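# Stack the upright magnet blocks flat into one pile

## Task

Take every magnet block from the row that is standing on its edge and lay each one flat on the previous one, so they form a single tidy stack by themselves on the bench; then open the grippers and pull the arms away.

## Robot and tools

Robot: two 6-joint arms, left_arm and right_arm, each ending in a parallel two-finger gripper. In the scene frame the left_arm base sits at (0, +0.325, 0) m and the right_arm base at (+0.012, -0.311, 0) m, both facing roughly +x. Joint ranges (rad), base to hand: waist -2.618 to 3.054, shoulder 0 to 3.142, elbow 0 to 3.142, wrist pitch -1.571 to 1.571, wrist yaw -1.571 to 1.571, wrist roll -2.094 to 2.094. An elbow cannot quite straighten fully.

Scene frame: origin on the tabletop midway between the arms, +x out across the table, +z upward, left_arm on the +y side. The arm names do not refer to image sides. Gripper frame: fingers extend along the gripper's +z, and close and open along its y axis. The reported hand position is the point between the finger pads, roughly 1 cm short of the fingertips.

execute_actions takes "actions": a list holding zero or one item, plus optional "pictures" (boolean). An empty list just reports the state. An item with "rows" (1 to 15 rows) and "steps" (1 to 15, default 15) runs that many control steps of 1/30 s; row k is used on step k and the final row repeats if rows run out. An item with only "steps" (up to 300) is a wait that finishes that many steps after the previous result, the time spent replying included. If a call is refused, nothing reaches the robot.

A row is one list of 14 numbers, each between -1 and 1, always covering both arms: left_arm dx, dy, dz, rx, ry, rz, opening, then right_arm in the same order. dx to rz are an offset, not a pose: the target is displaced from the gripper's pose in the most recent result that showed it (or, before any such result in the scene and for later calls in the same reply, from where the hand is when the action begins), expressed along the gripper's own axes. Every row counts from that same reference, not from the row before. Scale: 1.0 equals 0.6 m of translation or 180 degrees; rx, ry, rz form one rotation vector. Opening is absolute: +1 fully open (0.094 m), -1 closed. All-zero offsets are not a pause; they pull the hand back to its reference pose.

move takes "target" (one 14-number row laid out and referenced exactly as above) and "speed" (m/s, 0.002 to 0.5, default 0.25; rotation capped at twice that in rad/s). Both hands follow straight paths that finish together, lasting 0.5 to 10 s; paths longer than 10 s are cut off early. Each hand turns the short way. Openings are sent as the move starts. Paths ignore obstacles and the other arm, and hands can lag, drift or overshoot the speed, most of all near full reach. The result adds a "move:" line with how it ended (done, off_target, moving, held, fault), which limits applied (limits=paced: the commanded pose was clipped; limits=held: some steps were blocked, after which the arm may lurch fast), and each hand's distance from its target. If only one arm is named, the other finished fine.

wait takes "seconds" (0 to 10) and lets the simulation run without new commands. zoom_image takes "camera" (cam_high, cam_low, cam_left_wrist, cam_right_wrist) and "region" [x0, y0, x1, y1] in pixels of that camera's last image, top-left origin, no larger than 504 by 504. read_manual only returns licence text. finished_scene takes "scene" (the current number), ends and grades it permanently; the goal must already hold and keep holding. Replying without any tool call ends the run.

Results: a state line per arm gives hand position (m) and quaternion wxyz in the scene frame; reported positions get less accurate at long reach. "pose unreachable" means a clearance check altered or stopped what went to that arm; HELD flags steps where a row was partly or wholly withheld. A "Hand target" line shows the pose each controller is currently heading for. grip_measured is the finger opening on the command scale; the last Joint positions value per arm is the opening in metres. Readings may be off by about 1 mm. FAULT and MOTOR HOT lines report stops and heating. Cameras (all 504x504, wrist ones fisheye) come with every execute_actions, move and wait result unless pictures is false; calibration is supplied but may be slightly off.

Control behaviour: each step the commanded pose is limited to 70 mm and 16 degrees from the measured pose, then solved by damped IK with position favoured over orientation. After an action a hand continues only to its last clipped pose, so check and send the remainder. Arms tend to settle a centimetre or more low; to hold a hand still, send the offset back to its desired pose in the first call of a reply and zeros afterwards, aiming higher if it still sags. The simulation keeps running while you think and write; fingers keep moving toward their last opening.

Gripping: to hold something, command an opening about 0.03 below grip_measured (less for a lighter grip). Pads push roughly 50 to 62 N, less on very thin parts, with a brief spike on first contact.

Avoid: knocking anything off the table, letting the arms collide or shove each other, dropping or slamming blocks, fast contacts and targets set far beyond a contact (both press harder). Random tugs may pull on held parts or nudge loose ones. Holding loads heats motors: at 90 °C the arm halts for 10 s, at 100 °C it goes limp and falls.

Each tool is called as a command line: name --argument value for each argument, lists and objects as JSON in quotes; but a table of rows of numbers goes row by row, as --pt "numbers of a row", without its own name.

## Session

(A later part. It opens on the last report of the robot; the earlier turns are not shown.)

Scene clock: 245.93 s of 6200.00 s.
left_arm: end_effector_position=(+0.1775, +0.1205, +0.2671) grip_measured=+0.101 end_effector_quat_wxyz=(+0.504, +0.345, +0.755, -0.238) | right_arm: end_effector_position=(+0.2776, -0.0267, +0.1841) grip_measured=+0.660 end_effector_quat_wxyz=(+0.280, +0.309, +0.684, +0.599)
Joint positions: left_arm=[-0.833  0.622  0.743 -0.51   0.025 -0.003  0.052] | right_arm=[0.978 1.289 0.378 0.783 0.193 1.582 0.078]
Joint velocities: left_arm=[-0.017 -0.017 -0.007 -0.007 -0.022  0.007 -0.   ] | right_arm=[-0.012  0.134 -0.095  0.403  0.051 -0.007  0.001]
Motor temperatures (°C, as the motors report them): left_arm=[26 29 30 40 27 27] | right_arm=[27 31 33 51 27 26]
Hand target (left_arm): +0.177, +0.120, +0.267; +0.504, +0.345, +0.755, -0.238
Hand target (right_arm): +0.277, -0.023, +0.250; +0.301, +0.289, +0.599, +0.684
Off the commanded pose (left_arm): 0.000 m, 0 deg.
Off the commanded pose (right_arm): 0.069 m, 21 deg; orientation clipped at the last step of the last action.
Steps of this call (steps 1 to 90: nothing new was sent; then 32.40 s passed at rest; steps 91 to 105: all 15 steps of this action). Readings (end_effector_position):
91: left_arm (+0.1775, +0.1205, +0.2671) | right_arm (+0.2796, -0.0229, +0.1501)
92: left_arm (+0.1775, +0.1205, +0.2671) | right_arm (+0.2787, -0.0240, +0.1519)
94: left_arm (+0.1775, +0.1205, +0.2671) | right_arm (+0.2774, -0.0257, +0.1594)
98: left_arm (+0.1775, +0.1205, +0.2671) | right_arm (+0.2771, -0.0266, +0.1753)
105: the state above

move --target '[0.087, -0.004, 0.213, 0, 0.008, 0, 0.1, 0.008, 0.115, 0.001, -0.116, 0, 0.022, 0.6]' --speed 0.15

Scene clock: 257.27 s of 6200.00 s.
left_arm: end_effector_position=(+0.2366, +0.0436, +0.1746) grip_measured=+0.101 end_effector_quat_wxyz=(+0.497, +0.350, +0.758, -0.236) | right_arm: end_effector_position=(+0.2682, -0.0395, +0.1486) grip_measured=+0.660 end_effector_quat_wxyz=(+0.271, +0.318, +0.712, +0.564)
Joint positions: left_arm=[-0.863  1.103  0.534  0.164  0.001 -0.011  0.052] | right_arm=[0.978 1.284 0.309 0.752 0.196 1.587 0.078]
Joint velocities: left_arm=[-0.002 -0.007 -0.002 -0.007  0.037  0.037 -0.001] | right_arm=[ 0.007 -0.002 -0.007 -0.037 -0.022 -0.051 -0.001]
Motor temperatures (°C, as the motors report them): left_arm=[26 29 30 40 27 27] | right_arm=[27 31 33 53 27 26]
Hand target (left_arm): +0.235, +0.043, +0.170; +0.494, +0.348, +0.762, -0.234
Hand target (right_arm): +0.273, -0.029, +0.235; +0.296, +0.298, +0.622, +0.661
Off the commanded pose (left_arm): 0.005 m, 1 deg.
Off the commanded pose (right_arm): 0.107 m, 27 deg; position and orientation clipped at the last step of the last action.
After step 90, 6.50 s passed at rest.
move: off_target (right_arm); limits=paced
camera_calibration (this result's frames):
cam_left_wrist: T_world_to_cam=[[-0.644528, -0.729261, 0.2297, 0.144454], [-0.694396, 0.432587, -0.57505, 0.274981], [0.319996, -0.530139, -0.785211, 0.19177], [0, 0, 0, 1]] pos_world=[0.222685, 0.0880563, 0.275526]
cam_right_wrist: T_world_to_cam=[[-0.327908, 0.0117962, -0.944636, 0.23139], [-0.941279, 0.0810624, 0.327755, 0.211958], [0.0804407, 0.996639, -0.0154775, 0.12289], [0, 0, 0, 1]] pos_world=[0.265501, -0.142388, 0.151011]

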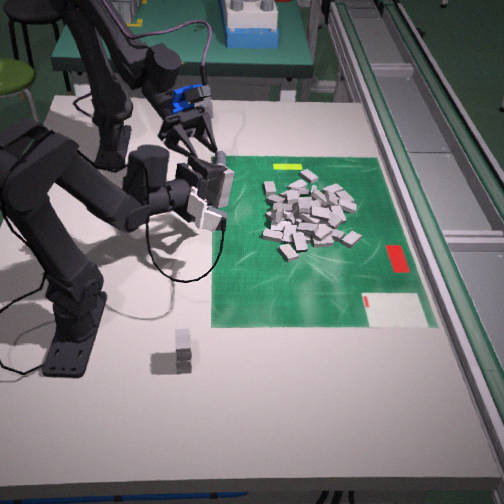

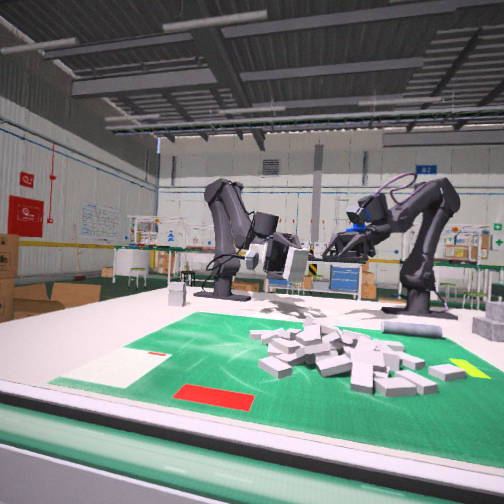

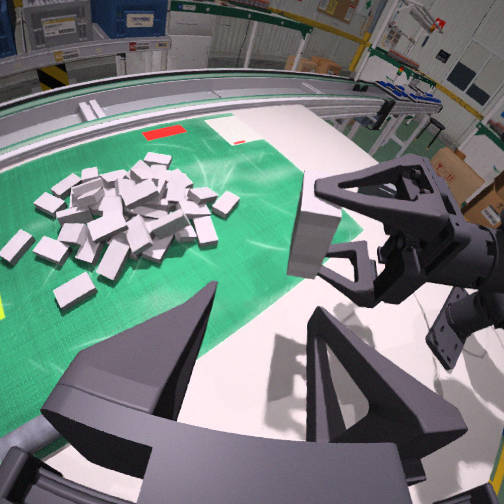

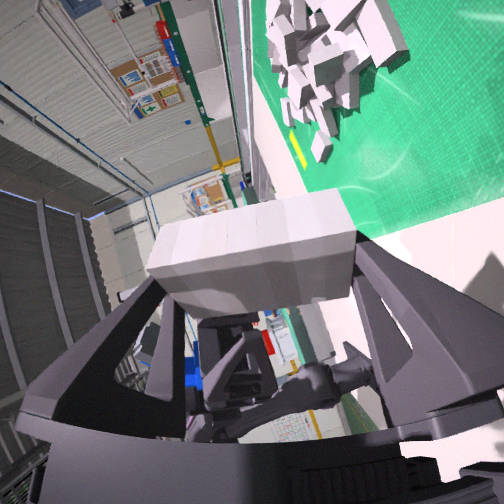

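execute_actions --actions '[{"rows": [[0,0,0,0,0,0,0.1,0.005,0.16,-0.01,-0.147,0,0.028,0.6]], "steps": 15}]' --pictures false

execute_actions --actions '[{"rows": [[0,0,0,0,0,0,0.1,0.0,0.11,0.0,-0.11,0,0.02,0.6]], "steps": 15}]' --pictures false

wait --seconds 0.7

Scene clock: 267.73 s of 6200.00 s.
left_arm: end_effector_position=(+0.2367, +0.0435, +0.1750) grip_measured=+0.101 end_effector_quat_wxyz=(+0.498, +0.349, +0.758, -0.236) | right_arm: end_effector_position=(+0.2676, -0.0412, +0.1585) grip_measured=+0.660 end_effector_quat_wxyz=(+0.274, +0.318, +0.704, +0.573)
Joint positions: left_arm=[-0.863  1.103  0.534  0.166  0.001 -0.011  0.052] | right_arm=[0.978 1.25  0.309 0.743 0.2   1.589 0.078]
Joint velocities: left_arm=[-0.007 -0.007 -0.007 -0.066 -0.066 -0.007 -0.   ] | right_arm=[ 0.012 -0.002 -0.012 -0.022 -0.081  0.007  0.001]
Motor temperatures (°C, as the motors report them): left_arm=[26 29 30 40 27 27] | right_arm=[27 32 35 54 27 26]
Hand target (left_arm): +0.237, +0.044, +0.175; +0.497, +0.350, +0.758, -0.236
Hand target (right_arm): +0.272, -0.034, +0.241; +0.299, +0.298, +0.613, +0.668
Off the commanded pose (left_arm): 0.000 m, 0 deg.
Off the commanded pose (right_arm): 0.087 m, 25 deg; orientation clipped at the last step of the last action.
Steps of this call (steps 1 to 90: nothing new was sent; then 6.97 s passed at rest; steps 91 to 105: all 15 steps of this action). Readings (end_effector_position):
91: left_arm (+0.2367, +0.0435, +0.1750) | right_arm (+0.2681, -0.0397, +0.1493)
92: left_arm (+0.2367, +0.0435, +0.1750) | right_arm (+0.2677, -0.0401, +0.1502)
94: left_arm (+0.2367, +0.0435, +0.1750) | right_arm (+0.2673, -0.0406, +0.1538)
98: left_arm (+0.2367, +0.0435, +0.1750) | right_arm (+0.2674, -0.0410, +0.1585)
105: the state above

Scene clock: 268.23 s of 6200.00 s.
left_arm: end_effector_position=(+0.2367, +0.0435, +0.1750) grip_measured=+0.101 end_effector_quat_wxyz=(+0.498, +0.349, +0.758, -0.236) | right_arm: end_effector_position=(+0.2679, -0.0408, +0.1547) grip_measured=+0.660 end_effector_quat_wxyz=(+0.279, +0.315, +0.689, +0.590)
Joint positions: left_arm=[-0.863  1.103  0.534  0.166  0.001 -0.011  0.052] | right_arm=[0.978 1.319 0.269 0.898 0.2   1.589 0.078]
Joint velocities: left_arm=[ 0.012  0.012 -0.007  0.022  0.007 -0.022 -0.001] | right_arm=[ 0.002  0.115 -0.007  0.271 -0.022 -0.037  0.001]
Motor temperatures (°C, as the motors report them): left_arm=[26 29 30 40 27 27] | right_arm=[27 32 35 54 27 26]
Hand target (left_arm): +0.237, +0.043, +0.175; +0.498, +0.349, +0.758, -0.236
Hand target (right_arm): +0.273, -0.038, +0.221; +0.303, +0.296, +0.604, +0.675
Off the commanded pose (left_arm): 0.000 m, 0 deg.
Off the commanded pose (right_arm): 0.070 m, 18 deg; orientation clipped at the last step of the last action.
Steps of this call (steps 1 to 15: all 15 steps of this action). Readings (end_effector_position):
1: left_arm (+0.2367, +0.0435, +0.1750) | right_arm (+0.2675, -0.0413, +0.1586)
2: left_arm (+0.2367, +0.0435, +0.1750) | right_arm (+0.2675, -0.0414, +0.1589)
4: left_arm (+0.2367, +0.0435, +0.1750) | right_arm (+0.2673, -0.0416, +0.1575)
8: left_arm (+0.2367, +0.0435, +0.1750) | right_arm (+0.2671, -0.0419, +0.1522)
15: the state above

Scene clock: 268.93 s of 6200.00 s.
left_arm: end_effector_position=(+0.2367, +0.0435, +0.1750) grip_measured=+0.101 end_effector_quat_wxyz=(+0.498, +0.349, +0.758, -0.236) | right_arm: end_effector_position=(+0.2687, -0.0397, +0.1608) grip_measured=+0.660 end_effector_quat_wxyz=(+0.281, +0.312, +0.680, +0.601)
Joint positions: left_arm=[-0.863  1.103  0.534  0.166  0.001 -0.011  0.052] | right_arm=[0.978 1.327 0.268 0.938 0.2   1.589 0.078]
Joint velocities: left_arm=[ 0.002 -0.007  0.002 -0.022  0.007 -0.081  0.   ] | right_arm=[-0.007 -0.002 -0.002  0.051 -0.007 -0.051 -0.001]
Motor temperatures (°C, as the motors report them): left_arm=[26 29 30 40 27 27] | right_arm=[27 32 34 55 27 26]
Hand target (left_arm): +0.237, +0.043, +0.175; +0.498, +0.349, +0.758, -0.236
Hand target (right_arm): +0.273, -0.038, +0.221; +0.303, +0.296, +0.604, +0.676
Off the commanded pose (left_arm): 0.000 m, 0 deg.
Off the commanded pose (right_arm): 0.063 m, 16 deg; orientation clipped at the last step of the last action.
Steps of this call (steps 1 to 21: nothing new was sent). Readings (end_effector_position):
1: left_arm (+0.2367, +0.0435, +0.1750) | right_arm (+0.2682, -0.0405, +0.1555)
2: left_arm (+0.2367, +0.0435, +0.1750) | right_arm (+0.2683, -0.0403, +0.1561)
4: left_arm (+0.2367, +0.0435, +0.1750) | right_arm (+0.2685, -0.0400, +0.1574)
8: left_arm (+0.2367, +0.0435, +0.1750) | right_arm (+0.2686, -0.0399, +0.1594)
21: the state above
camera_calibration (this result's frames):
cam_left_wrist: T_world_to_cam=[[-0.644753, -0.728992, 0.229921, 0.144355], [-0.693832, 0.431914, -0.576235, 0.275401], [0.320765, -0.531057, -0.784276, 0.191646], [0, 0, 0, 1]] pos_world=[0.222682, 0.0880596, 0.275809]
cam_right_wrist: T_world_to_cam=[[-0.268147, 0.089274, -0.959233, 0.232501], [-0.959855, 0.0603163, 0.273935, 0.221354], [0.0823126, 0.994179, 0.0695164, 0.108973], [0, 0, 0, 1]] pos_world=[0.265842, -0.142446, 0.154811]

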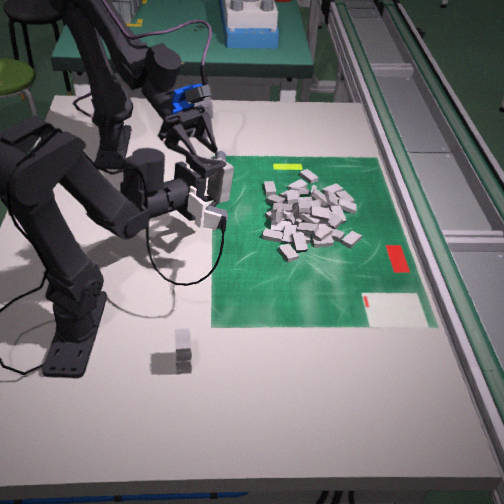

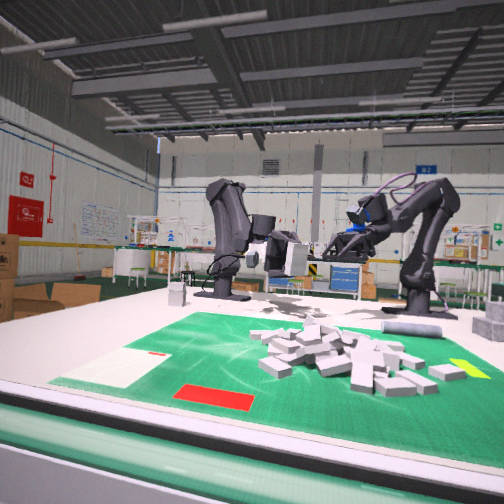

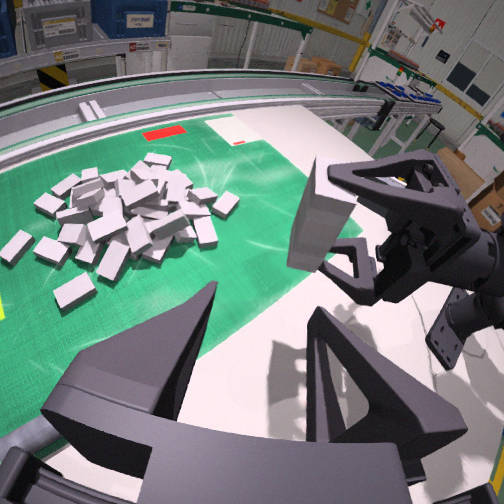

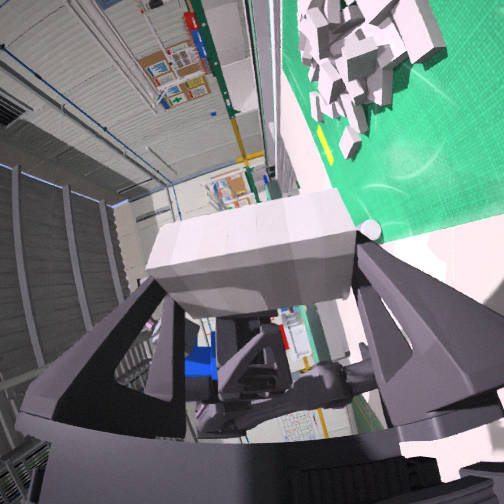

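execute_actions --actions '[{"rows": [[0,0,0,0,0,0,0.1,0.0,0.108,0.02,-0.11,0,0.02,0.6]], "steps": 15}]' --pictures false

execute_actions --actions '[{"rows": [[0,0,0,0,0,0,0.1,0.0,0.105,0.02,-0.09,0,0.017,0.6]], "steps": 15}]' --pictures false

wait --seconds 0.8

Scene clock: 273.70 s of 6200.00 s.
left_arm: end_effector_position=(+0.2367, +0.0435, +0.1750) grip_measured=+0.101 end_effector_quat_wxyz=(+0.498, +0.349, +0.758, -0.236) | right_arm: end_effector_position=(+0.2729, -0.0338, +0.1530) grip_measured=+0.660 end_effector_quat_wxyz=(+0.282, +0.311, +0.675, +0.607)
Joint positions: left_arm=[-0.863  1.103  0.534  0.166  0.001 -0.011  0.052] | right_arm=[0.978 1.43  0.268 1.055 0.197 1.589 0.078]
Joint velocities: left_arm=[-0.007 -0.007 -0.002 -0.051  0.022  0.051 -0.001] | right_arm=[-0.017  0.085  0.002  0.315 -0.037 -0.051  0.001]
Motor temperatures (°C, as the motors report them): left_arm=[26 29 30 41 27 27] | right_arm=[27 31 34 56 27 26]
Hand target (left_arm): +0.237, +0.043, +0.175; +0.498, +0.349, +0.758, -0.236
Hand target (right_arm): +0.280, -0.033, +0.221; +0.307, +0.291, +0.587, +0.691
Off the commanded pose (left_arm): 0.000 m, 0 deg.
Off the commanded pose (right_arm): 0.072 m, 19 deg; orientation clipped at the last step of the last action.
Steps of this call (steps 1 to 90: nothing new was sent; then 1.27 s passed at rest; steps 91 to 105: all 15 steps of this action). Readings (end_effector_position):
91: left_arm (+0.2367, +0.0435, +0.1750) | right_arm (+0.2692, -0.0391, +0.1605)
92: left_arm (+0.2367, +0.0435, +0.1750) | right_arm (+0.2701, -0.0379, +0.1595)
94: left_arm (+0.2367, +0.0435, +0.1750) | right_arm (+0.2715, -0.0359, +0.1544)
98: left_arm (+0.2367, +0.0435, +0.1750) | right_arm (+0.2723, -0.0346, +0.1459)
105: the state above

Scene clock: 274.20 s of 6200.00 s.
left_arm: end_effector_position=(+0.2367, +0.0435, +0.1750) grip_measured=+0.101 end_effector_quat_wxyz=(+0.498, +0.349, +0.758, -0.236) | right_arm: end_effector_position=(+0.2767, -0.0287, +0.1428) grip_measured=+0.660 end_effector_quat_wxyz=(+0.282, +0.310, +0.671, +0.612)
Joint positions: left_arm=[-0.863  1.103  0.534  0.166  0.001 -0.011  0.052] | right_arm=[0.978 1.54  0.268 1.178 0.196 1.59  0.078]
Joint velocities: left_arm=[-0.012 -0.002  0.007  0.051 -0.037  0.007  0.   ] | right_arm=[ 0.002  0.051 -0.002  0.212 -0.11   0.022  0.   ]
Motor temperatures (°C, as the motors report them): left_arm=[26 29 30 41 27 27] | right_arm=[27 31 34 56 27 26]
Hand target (left_arm): +0.237, +0.043, +0.175; +0.498, +0.349, +0.758, -0.236
Hand target (right_arm): +0.283, -0.028, +0.211; +0.306, +0.289, +0.582, +0.696
Off the commanded pose (left_arm): 0.000 m, 0 deg.
Off the commanded pose (right_arm): 0.073 m, 16 deg; orientation clipped at the last step of the last action.
Steps of this call (steps 1 to 15: all 15 steps of this action). Readings (end_effector_position):
1: left_arm (+0.2367, +0.0435, +0.1750) | right_arm (+0.2735, -0.0331, +0.1535)
2: left_arm (+0.2367, +0.0435, +0.1750) | right_arm (+0.2743, -0.0320, +0.1528)
4: left_arm (+0.2367, +0.0435, +0.1750) | right_arm (+0.2755, -0.0304, +0.1469)
8: left_arm (+0.2367, +0.0435, +0.1750) | right_arm (+0.2763, -0.0293, +0.1363)
15: the state above

Scene clock: 275.00 s of 6200.00 s.
left_arm: end_effector_position=(+0.2367, +0.0435, +0.1750) grip_measured=+0.101 end_effector_quat_wxyz=(+0.498, +0.349, +0.758, -0.236) | right_arm: end_effector_position=(+0.2772, -0.0281, +0.1469) grip_measured=+0.660 end_effector_quat_wxyz=(+0.284, +0.308, +0.664, +0.619)
Joint positions: left_arm=[-0.863  1.103  0.534  0.166  0.001 -0.011  0.052] | right_arm=[0.978 1.547 0.268 1.206 0.196 1.59  0.078]
Joint velocities: left_arm=[-0.007 -0.007  0.002 -0.037 -0.037 -0.022 -0.001] | right_arm=[-0.007  0.002 -0.007  0.007 -0.007 -0.007  0.   ]
Motor temperatures (°C, as the motors report them): left_arm=[26 29 30 41 27 27] | right_arm=[27 31 34 56 27 26]
Hand target (left_arm): +0.237, +0.043, +0.175; +0.498, +0.349, +0.758, -0.236
Hand target (right_arm): +0.283, -0.028, +0.211; +0.306, +0.289, +0.582, +0.696
Off the commanded pose (left_arm): 0.000 m, 0 deg.
Off the commanded pose (right_arm): 0.068 m, 15 deg; orientation clipped at the last step of the last action.
Steps of this call (steps 1 to 24: nothing new was sent). Readings (end_effector_position):
1: left_arm (+0.2367, +0.0435, +0.1750) | right_arm (+0.2769, -0.0286, +0.1438)
2: left_arm (+0.2367, +0.0435, +0.1750) | right_arm (+0.2770, -0.0284, +0.1447)
4: left_arm (+0.2367, +0.0435, +0.1750) | right_arm (+0.2771, -0.0283, +0.1456)
8: left_arm (+0.2367, +0.0435, +0.1750) | right_arm (+0.2772, -0.0282, +0.1463)
24: the state above
camera_calibration (this result's frames):
cam_left_wrist: T_world_to_cam=[[-0.644753, -0.728992, 0.229921, 0.144355], [-0.693832, 0.431914, -0.576235, 0.275401], [0.320765, -0.531057, -0.784276, 0.191646], [0, 0, 0, 1]] pos_world=[0.222682, 0.0880596, 0.275809]
cam_right_wrist: T_world_to_cam=[[-0.241262, 0.125244, -0.962344, 0.214406], [-0.967411, 0.0475078, 0.248715, 0.238014], [0.0768689, 0.990988, 0.1097, 0.0932441], [0, 0, 0, 1]] pos_world=[0.274818, -0.130564, 0.136906]

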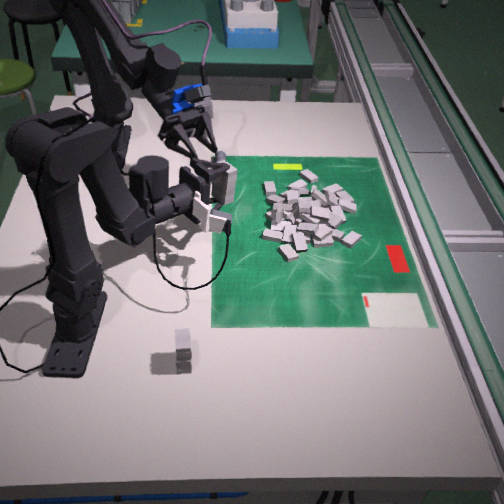

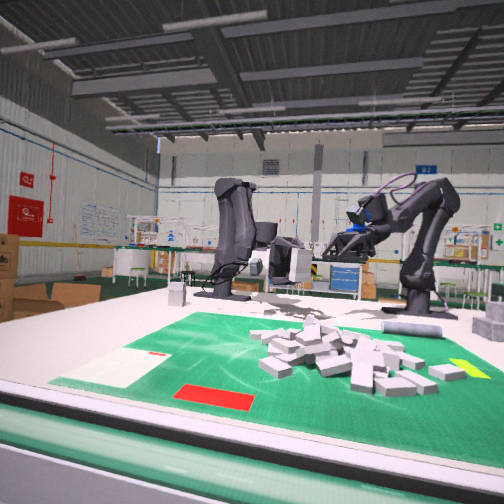

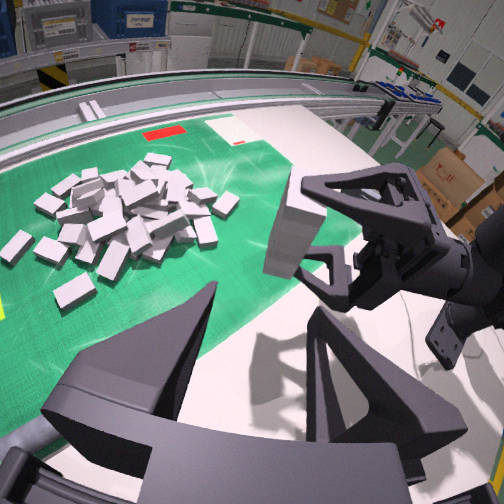

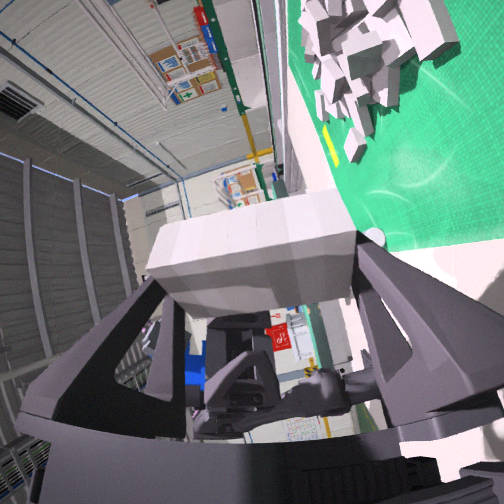

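execute_actions --actions '[{"rows": [[0,0,0,0,0,0,0.1,-0.006,0.15,-0.012,-0.097,0,0.018,0.6]], "steps": 15}]' --pictures false

wait --seconds 0.8

Scene clock: 282.73 s of 6200.00 s.
left_arm: end_effector_position=(+0.2367, +0.0435, +0.1750) grip_measured=+0.101 end_effector_quat_wxyz=(+0.498, +0.349, +0.758, -0.236) | right_arm: end_effector_position=(+0.2765, -0.0308, +0.1670) grip_measured=+0.660 end_effector_quat_wxyz=(+0.289, +0.304, +0.644, +0.639)
Joint positions: left_arm=[-0.863  1.103  0.534  0.166  0.001 -0.011  0.052] | right_arm=[0.974 1.496 0.265 1.215 0.194 1.59  0.078]
Joint velocities: left_arm=[-0.002 -0.002 -0.007  0.007 -0.037 -0.037  0.001] | right_arm=[ 0.002 -0.012  0.002  0.007  0.051 -0.007 -0.   ]
Motor temperatures (°C, as the motors report them): left_arm=[26 29 30 41 27 27] | right_arm=[27 31 34 58 27 26]
Hand target (left_arm): +0.237, +0.043, +0.175; +0.498, +0.349, +0.758, -0.236
Hand target (right_arm): +0.278, -0.036, +0.234; +0.311, +0.282, +0.558, +0.716
Off the commanded pose (left_arm): 0.000 m, 0 deg.
Off the commanded pose (right_arm): 0.070 m, 14 deg.
Steps of this call (steps 1 to 90: nothing new was sent; then 4.23 s passed at rest; steps 91 to 105: all 15 steps of this action). Readings (end_effector_position):
91: left_arm (+0.2367, +0.0435, +0.1750) | right_arm (+0.2771, -0.0284, +0.1480)
92: left_arm (+0.2367, +0.0435, +0.1750) | right_arm (+0.2765, -0.0292, +0.1498)
94: left_arm (+0.2367, +0.0435, +0.1750) | right_arm (+0.2762, -0.0304, +0.1571)
98: left_arm (+0.2367, +0.0435, +0.1750) | right_arm (+0.2765, -0.0308, +0.1665)
105: the state above

Scene clock: 283.53 s of 6200.00 s.
left_arm: end_effector_position=(+0.2367, +0.0435, +0.1750) grip_measured=+0.101 end_effector_quat_wxyz=(+0.498, +0.349, +0.758, -0.236) | right_arm: end_effector_position=(+0.2765, -0.0308, +0.1670) grip_measured=+0.660 end_effector_quat_wxyz=(+0.289, +0.304, +0.644, +0.639)
Joint positions: left_arm=[-0.863  1.103  0.534  0.166  0.001 -0.011  0.052] | right_arm=[0.974 1.496 0.265 1.215 0.194 1.59  0.078]
Joint velocities: left_arm=[ 0.032  0.007 -0.017 -0.022  0.066 -0.022 -0.   ] | right_arm=[-0.002 -0.007 -0.017 -0.007 -0.022 -0.022  0.   ]
Motor temperatures (°C, as the motors report them): left_arm=[26 29 30 41 27 27] | right_arm=[27 31 33 58 27 26]
Hand target (left_arm): +0.237, +0.043, +0.175; +0.498, +0.349, +0.758, -0.236
Hand target (right_arm): +0.278, -0.036, +0.234; +0.311, +0.282, +0.558, +0.716
Off the commanded pose (left_arm): 0.000 m, 0 deg.
Off the commanded pose (right_arm): 0.070 m, 14 deg.
Steps of this call (steps 1 to 24: nothing new was sent). Readings (end_effector_position):
1: left_arm (+0.2367, +0.0435, +0.1750) | right_arm (+0.2765, -0.0308, +0.1670)
2: left_arm (+0.2367, +0.0435, +0.1750) | right_arm (+0.2765, -0.0308, +0.1670)
4: left_arm (+0.2367, +0.0435, +0.1750) | right_arm (+0.2765, -0.0308, +0.1670)
8: left_arm (+0.2367, +0.0435, +0.1750) | right_arm (+0.2765, -0.0308, +0.1670)
24: the state above
camera_calibration (this result's frames):
cam_left_wrist: T_world_to_cam=[[-0.644753, -0.728992, 0.229921, 0.144355], [-0.693832, 0.431914, -0.576235, 0.275401], [0.320765, -0.531057, -0.784276, 0.191646], [0, 0, 0, 1]] pos_world=[0.222682, 0.0880596, 0.275809]
cam_right_wrist: T_world_to_cam=[[-0.206233, 0.169741, -0.963668, 0.225789], [-0.975735, 0.0383475, 0.21557, 0.240015], [0.0735454, 0.984742, 0.157714, 0.0863977], [0, 0, 0, 1]] pos_world=[0.274402, -0.132609, 0.152219]

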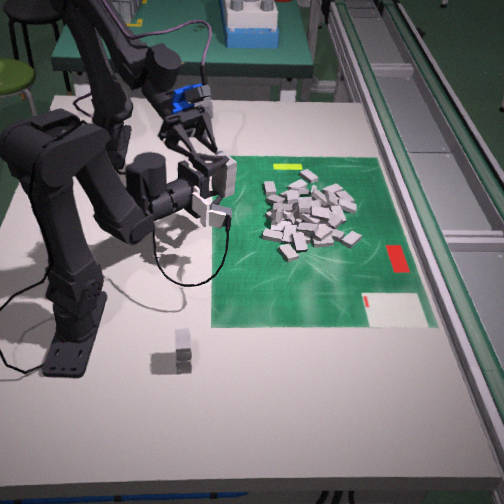

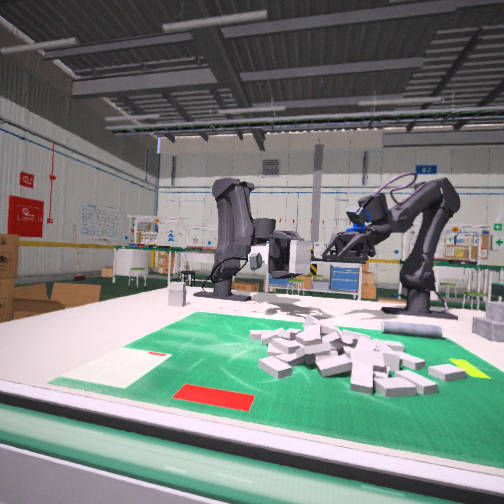

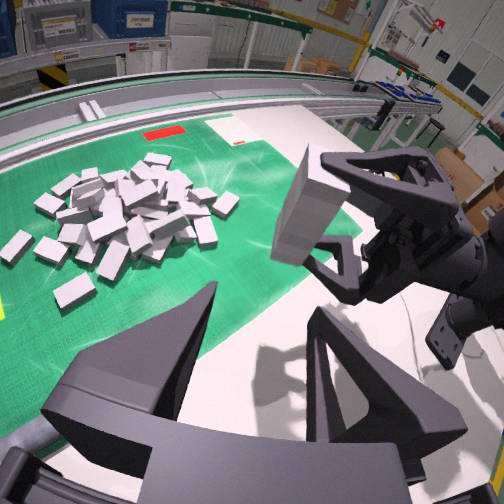

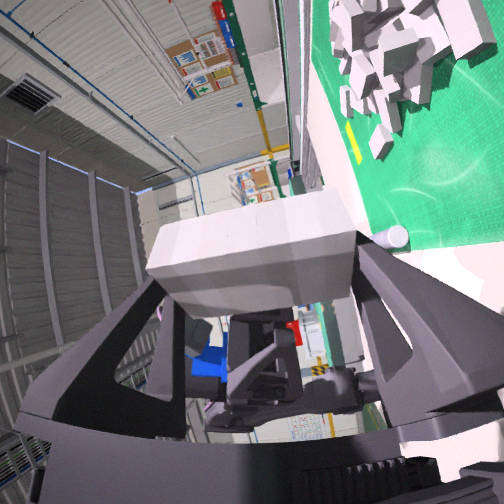

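execute_actions --actions '[]'

Scene clock: 296.07 s of 6200.00 s.
left_arm: end_effector_position=(+0.2367, +0.0435, +0.1750) grip_measured=+0.101 end_effector_quat_wxyz=(+0.498, +0.349, +0.758, -0.236) | right_arm: end_effector_position=(+0.2765, -0.0308, +0.1670) grip_measured=+0.660 end_effector_quat_wxyz=(+0.289, +0.304, +0.644, +0.639)
Joint positions: left_arm=[-0.863  1.103  0.534  0.166  0.001 -0.011  0.052] | right_arm=[0.974 1.496 0.265 1.215 0.194 1.59  0.078]
Joint velocities: left_arm=[-0.007 -0.007 -0.012 -0.11   0.037 -0.022 -0.001] | right_arm=[-0.012 -0.002 -0.007 -0.022 -0.051 -0.022  0.001]
Motor temperatures (°C, as the motors report them): left_arm=[26 29 31 41 27 27] | right_arm=[27 32 33 61 27 26]
Hand target (left_arm): +0.237, +0.043, +0.175; +0.498, +0.349, +0.758, -0.236
Hand target (right_arm): +0.278, -0.036, +0.234; +0.311, +0.282, +0.558, +0.716
Off the commanded pose (left_arm): 0.000 m, 0 deg.
Off the commanded pose (right_arm): 0.070 m, 14 deg.
Steps of this call (steps 1 to 90: nothing new was sent; then 9.53 s passed at rest). Readings (end_effector_position):
1: left_arm (+0.2367, +0.0435, +0.1750) | right_arm (+0.2765, -0.0308, +0.1670)
2: left_arm (+0.2367, +0.0435, +0.1750) | right_arm (+0.2765, -0.0308, +0.1670)
4: left_arm (+0.2367, +0.0435, +0.1750) | right_arm (+0.2765, -0.0308, +0.1670)
8: left_arm (+0.2367, +0.0435, +0.1750) | right_arm (+0.2765, -0.0308, +0.1670)
90: the state above
camera_calibration (this result's frames):
cam_left_wrist: T_world_to_cam=[[-0.644753, -0.728992, 0.229921, 0.144355], [-0.693832, 0.431914, -0.576235, 0.275401], [0.320765, -0.531057, -0.784276, 0.191646], [0, 0, 0, 1]] pos_world=[0.222682, 0.0880596, 0.275809]
cam_right_wrist: T_world_to_cam=[[-0.206233, 0.169741, -0.963668, 0.225789], [-0.975735, 0.0383475, 0.21557, 0.240015], [0.0735454, 0.984742, 0.157714, 0.0863977], [0, 0, 0, 1]] pos_world=[0.274402, -0.132609, 0.152219]

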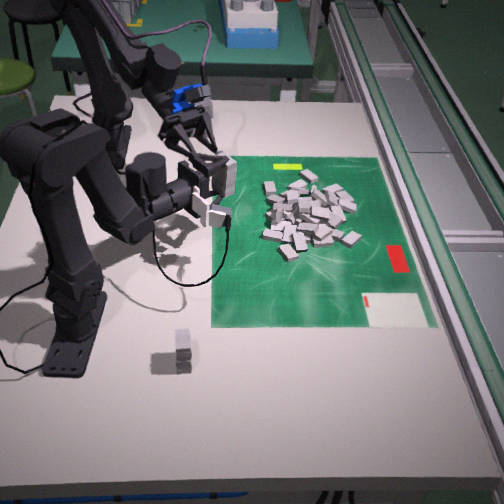

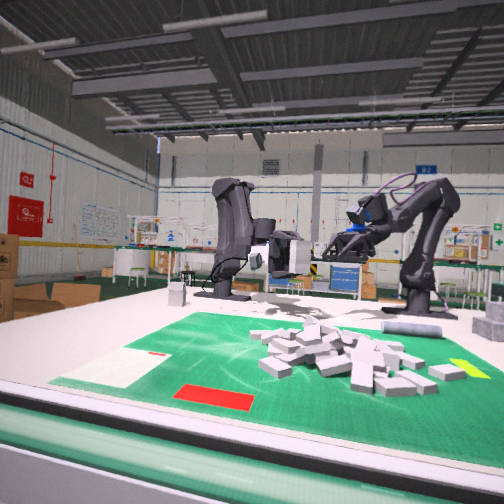

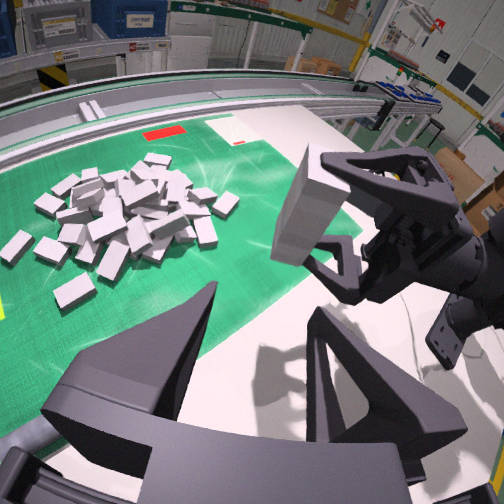

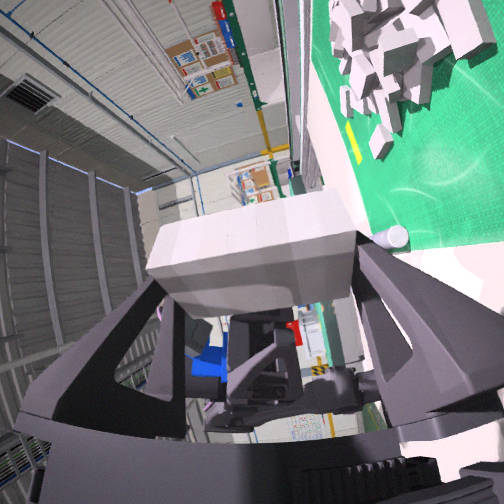

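zoom_image --camera "cam_left_wrist" --region '[200, 120, 400, 320]'

Region (200, 120, 400, 320) of cam_left_wrist's 504x504 image, scaled by 2.520, with more detail than that image has.

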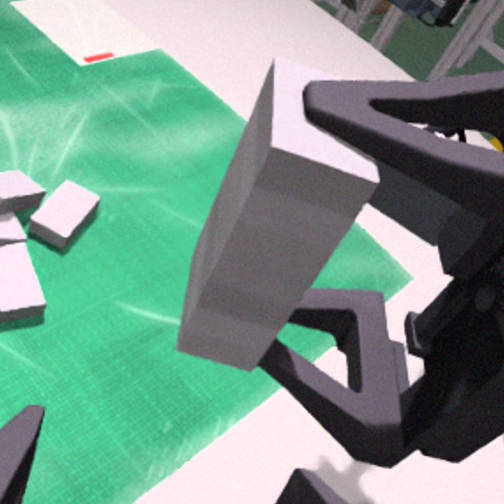

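execute_actions --actions '[{"rows": [[0.002,-0.004,0.007,0,0,0,0.1,-0.006,0.112,-0.005,-0.075,0,0.014,0.6],[0.004,-0.008,0.015,0,0,0,0.1,-0.006,0.112,-0.005,-0.075,0,0.014,0.6],[0.007,-0.012,0.024,0,0,0,0.1,-0.006,0.112,-0.005,-0.075,0,0.014,0.6],[0.009,-0.017,0.033,0,0,0,0.1,-0.006,0.112,-0.005,-0.075,0,0.014,0.6],[0.012,-0.022,0.042,0,0,0,0.1,-0.006,0.112,-0.005,-0.075,0,0.014,0.6],[0.014,-0.026,0.051,0,0,0,0.1,-0.006,0.112,-0.005,-0.075,0,0.014,0.6],[0.016,-0.030,0.059,0,0,0,0.1,-0.006,0.112,-0.005,-0.075,0,0.014,0.6],[0.018,-0.034,0.066,0,0,0,0.1,-0.006,0.112,-0.005,-0.075,0,0.014,0.6],[0.019,-0.037,0.072,0,0,0,0.1,-0.006,0.112,-0.005,-0.075,0,0.014,0.6]], "steps": 15}]' --pictures false

wait --seconds 0.5

Scene clock: 328.37 s of 6200.00 s.
left_arm: end_effector_position=(+0.2347, +0.0096, +0.1309) grip_measured=+0.101 end_effector_quat_wxyz=(+0.474, +0.363, +0.769, -0.229) | right_arm: end_effector_position=(+0.2780, -0.0321, +0.1670) grip_measured=+0.660 end_effector_quat_wxyz=(+0.290, +0.305, +0.644, +0.639)
Joint positions: left_arm=[-0.951  1.331  0.534  0.334 -0.062 -0.04   0.052] | right_arm=[0.968 1.496 0.265 1.215 0.192 1.59  0.078]
Joint velocities: left_arm=[-0.007 -0.002  0.017  0.183 -0.022 -0.051  0.   ] | right_arm=[-0.007  0.002  0.002  0.037 -0.066 -0.007  0.001]
Motor temperatures (°C, as the motors report them): left_arm=[26 28 31 41 27 27] | right_arm=[27 32 32 66 27 26]
Hand target (left_arm): +0.240, +0.003, +0.149; +0.497, +0.349, +0.758, -0.238
Hand target (right_arm): +0.277, -0.038, +0.231; +0.310, +0.284, +0.562, +0.713
Off the commanded pose (left_arm): 0.020 m, 3 deg.
Off the commanded pose (right_arm): 0.067 m, 14 deg.
Steps of this call (steps 1 to 90: nothing new was sent; then 28.80 s passed at rest; steps 91 to 105: all 15 steps of this action). Readings (end_effector_position):
91: left_arm (+0.2368, +0.0432, +0.1751) | right_arm (+0.2766, -0.0309, +0.1670)
92: left_arm (+0.2373, +0.0421, +0.1748) | right_arm (+0.2767, -0.0310, +0.1670)
94: left_arm (+0.2369, +0.0361, +0.1707) | right_arm (+0.2773, -0.0315, +0.1670)
98: left_arm (+0.2334, +0.0188, +0.1472) | right_arm (+0.2780, -0.0321, +0.1670)
105: the state above

Scene clock: 328.87 s of 6200.00 s.
left_arm: end_effector_position=(+0.2380, +0.0079, +0.1379) grip_measured=+0.101 end_effector_quat_wxyz=(+0.487, +0.356, +0.763, -0.233) | right_arm: end_effector_position=(+0.2780, -0.0321, +0.1670) grip_measured=+0.660 end_effector_quat_wxyz=(+0.290, +0.305, +0.644, +0.639)
Joint positions: left_arm=[-0.951  1.331  0.534  0.365 -0.072 -0.043  0.052] | right_arm=[0.968 1.496 0.265 1.215 0.192 1.59  0.078]
Joint velocities: left_arm=[-0.007 -0.022  0.007 -0.022  0.037 -0.007  0.   ] | right_arm=[-0.012  0.002 -0.022  0.066 -0.081 -0.022 -0.001]
Motor temperatures (°C, as the motors report them): left_arm=[26 28 31 41 27 27] | right_arm=[27 32 32 66 27 26]
Hand target (left_arm): +0.240, +0.003, +0.149; +0.497, +0.349, +0.758, -0.238
Hand target (right_arm): +0.277, -0.038, +0.231; +0.310, +0.284, +0.562, +0.713
Off the commanded pose (left_arm): 0.012 m, 2 deg.
Off the commanded pose (right_arm): 0.067 m, 14 deg.
Steps of this call (steps 1 to 15: nothing new was sent). Readings (end_effector_position):
1: left_arm (+0.2355, +0.0091, +0.1326) | right_arm (+0.2780, -0.0321, +0.1670)
2: left_arm (+0.2361, +0.0088, +0.1338) | right_arm (+0.2780, -0.0321, +0.1670)
4: left_arm (+0.2369, +0.0084, +0.1356) | right_arm (+0.2780, -0.0321, +0.1670)
8: left_arm (+0.2376, +0.0081, +0.1371) | right_arm (+0.2780, -0.0321, +0.1670)
15: the state above
camera_calibration (this result's frames):
cam_left_wrist: T_world_to_cam=[[-0.646655, -0.728888, 0.224855, 0.12901], [-0.699598, 0.449264, -0.555629, 0.268704], [0.303972, -0.516609, -0.800447, 0.14937], [0, 0, 0, 1]] pos_world=[0.226006, 0.050481, 0.239854]
cam_right_wrist: T_world_to_cam=[[-0.205778, 0.170905, -0.963559, 0.226218], [-0.975507, 0.0423806, 0.215846, 0.241535], [0.0777255, 0.984376, 0.157998, 0.0864084], [0, 0, 0, 1]] pos_world=[0.275453, -0.133957, 0.152187]

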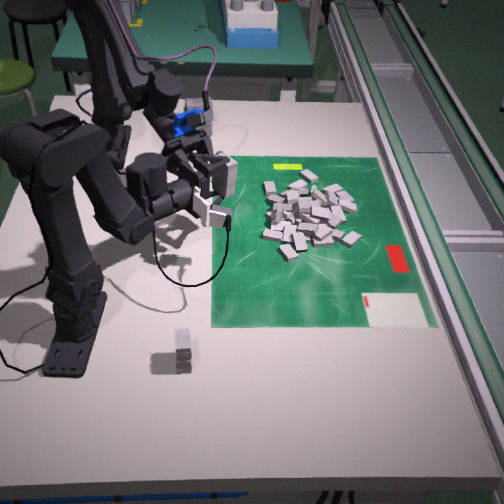

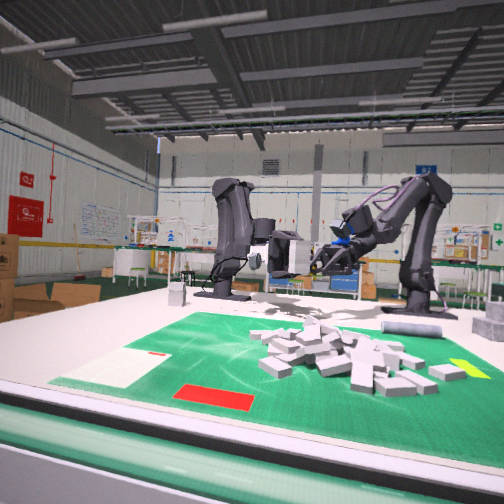

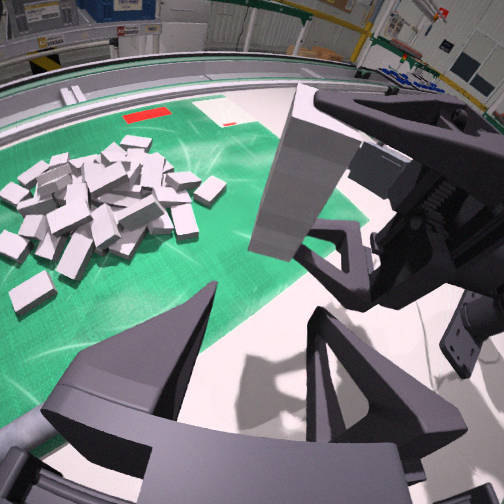

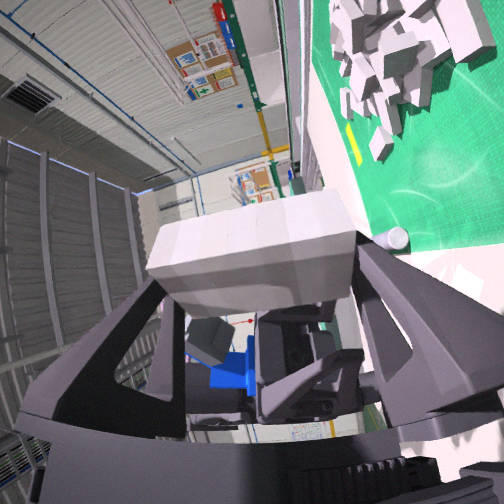

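execute_actions --actions '[{"rows": [[-0.006,0,-0.002,0,-0.003,0,0.1,-0.004,0.112,-0.005,-0.075,0,0.014,0.6],[-0.012,0,-0.004,0,-0.006,0,0.1,-0.004,0.112,-0.005,-0.075,0,0.014,0.6],[-0.018,0,-0.006,0,-0.009,0,0.1,-0.004,0.112,-0.005,-0.075,0,0.014,0.6],[-0.024,0,-0.006,0,-0.01,0,0.1,-0.004,0.112,-0.005,-0.075,0,0.014,0.6],[-0.028,0,-0.002,0,-0.01,0,0.1,-0.004,0.112,-0.005,-0.075,0,0.014,0.6],[-0.031,0,0.003,0,-0.01,0,0.1,-0.004,0.112,-0.005,-0.075,0,0.014,0.6],[-0.034,0,0.008,0,-0.01,0,0.1,-0.004,0.112,-0.005,-0.075,0,0.014,0.6],[-0.037,0,0.013,0,-0.01,0,0.1,-0.004,0.112,-0.005,-0.075,0,0.014,0.6],[-0.04,0,0.018,0,-0.01,0,0.1,-0.004,0.112,-0.005,-0.075,0,0.014,0.6],[-0.042,0,0.022,0,-0.01,0,0.1,-0.004,0.112,-0.005,-0.075,0,0.014,0.6]], "steps": 15}]' --pictures false

wait --seconds 0.5

Scene clock: 337.87 s of 6200.00 s.
left_arm: end_effector_position=(+0.2487, -0.0073, +0.1524) grip_measured=+0.101 end_effector_quat_wxyz=(+0.497, +0.352, +0.756, -0.239) | right_arm: end_effector_position=(+0.2780, -0.0321, +0.1670) grip_measured=+0.660 end_effector_quat_wxyz=(+0.290, +0.305, +0.644, +0.639)
Joint positions: left_arm=[-0.951  1.38   0.607  0.37  -0.072 -0.043  0.052] | right_arm=[0.968 1.496 0.265 1.215 0.192 1.59  0.078]
Joint velocities: left_arm=[ 0.007  0.046 -0.022  0.037 -0.022  0.066  0.   ] | right_arm=[-0.002 -0.012  0.002 -0.022  0.051  0.007  0.   ]
Motor temperatures (°C, as the motors report them): left_arm=[26 29 31 41 27 27] | right_arm=[27 32 32 67 27 26]
Hand target (left_arm): +0.253, -0.009, +0.155; +0.499, +0.352, +0.755, -0.238
Hand target (right_arm): +0.278, -0.039, +0.231; +0.311, +0.285, +0.561, +0.712
Off the commanded pose (left_arm): 0.005 m, 0 deg.
Off the commanded pose (right_arm): 0.067 m, 14 deg.
Steps of this call (steps 1 to 90: nothing new was sent; then 5.50 s passed at rest; steps 91 to 105: all 15 steps of this action). Readings (end_effector_position):
91: left_arm (+0.2381, +0.0079, +0.1381) | right_arm (+0.2780, -0.0321, +0.1670)
92: left_arm (+0.2381, +0.0079, +0.1381) | right_arm (+0.2780, -0.0321, +0.1670)
94: left_arm (+0.2381, +0.0079, +0.1381) | right_arm (+0.2780, -0.0321, +0.1670)
98: left_arm (+0.2407, +0.0042, +0.1443) | right_arm (+0.2780, -0.0321, +0.1670)
105: the state above

Scene clock: 338.37 s of 6200.00 s.
left_arm: end_effector_position=(+0.2488, -0.0074, +0.1518) grip_measured=+0.101 end_effector_quat_wxyz=(+0.497, +0.352, +0.757, -0.238) | right_arm: end_effector_position=(+0.2780, -0.0321, +0.1670) grip_measured=+0.660 end_effector_quat_wxyz=(+0.290, +0.305, +0.644, +0.639)
Joint positions: left_arm=[-0.951  1.381  0.607  0.37  -0.072 -0.043  0.052] | right_arm=[0.968 1.496 0.265 1.215 0.192 1.59  0.078]
Joint velocities: left_arm=[-0.017  0.007 -0.007 -0.051  0.022  0.007 -0.   ] | right_arm=[ 0.002  0.002  0.012 -0.037  0.022 -0.022  0.001]
Motor temperatures (°C, as the motors report them): left_arm=[26 29 31 41 27 27] | right_arm=[27 32 32 67 27 26]
Hand target (left_arm): +0.253, -0.009, +0.155; +0.499, +0.352, +0.755, -0.238
Hand target (right_arm): +0.278, -0.039, +0.231; +0.311, +0.285, +0.561, +0.712
Off the commanded pose (left_arm): 0.005 m, 0 deg.
Off the commanded pose (right_arm): 0.067 m, 14 deg.
Steps of this call (steps 1 to 15: nothing new was sent). Readings (end_effector_position):
1: left_arm (+0.2488, -0.0073, +0.1520) | right_arm (+0.2780, -0.0321, +0.1670)
2: left_arm (+0.2488, -0.0074, +0.1518) | right_arm (+0.2780, -0.0321, +0.1670)
4: left_arm (+0.2488, -0.0074, +0.1518) | right_arm (+0.2780, -0.0321, +0.1670)
8: left_arm (+0.2488, -0.0074, +0.1518) | right_arm (+0.2780, -0.0321, +0.1670)
15: the state above
camera_calibration (this result's frames):
cam_left_wrist: T_world_to_cam=[[-0.650014, -0.724002, 0.230875, 0.121649], [-0.69078, 0.436321, -0.576582, 0.291726], [0.316711, -0.53427, -0.783741, 0.1435], [0, 0, 0, 1]] pos_world=[0.235144, 0.037456, 0.252585]
cam_right_wrist: T_world_to_cam=[[-0.206014, 0.171187, -0.963459, 0.226276], [-0.975454, 0.0423234, 0.216099, 0.241476], [0.0777702, 0.984329, 0.158266, 0.0863498], [0, 0, 0, 1]] pos_world=[0.275449, -0.133952, 0.152158]

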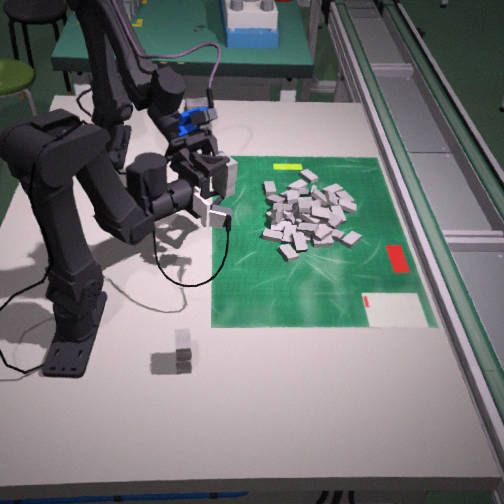

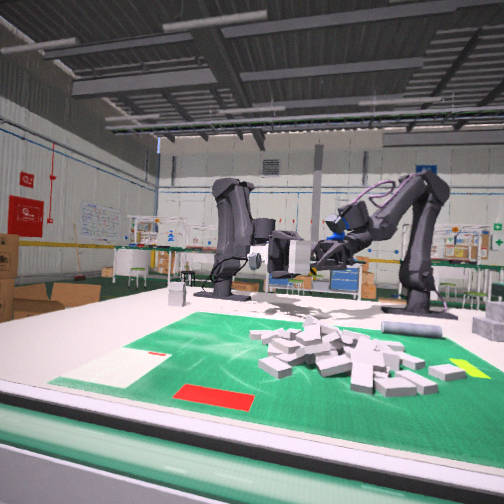

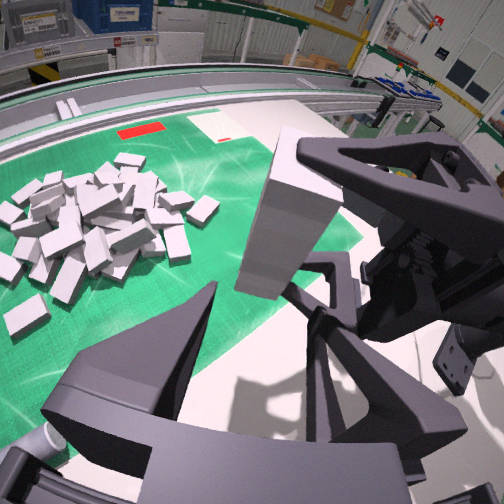

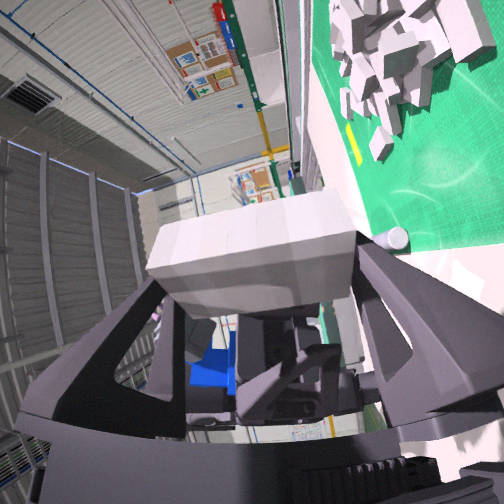

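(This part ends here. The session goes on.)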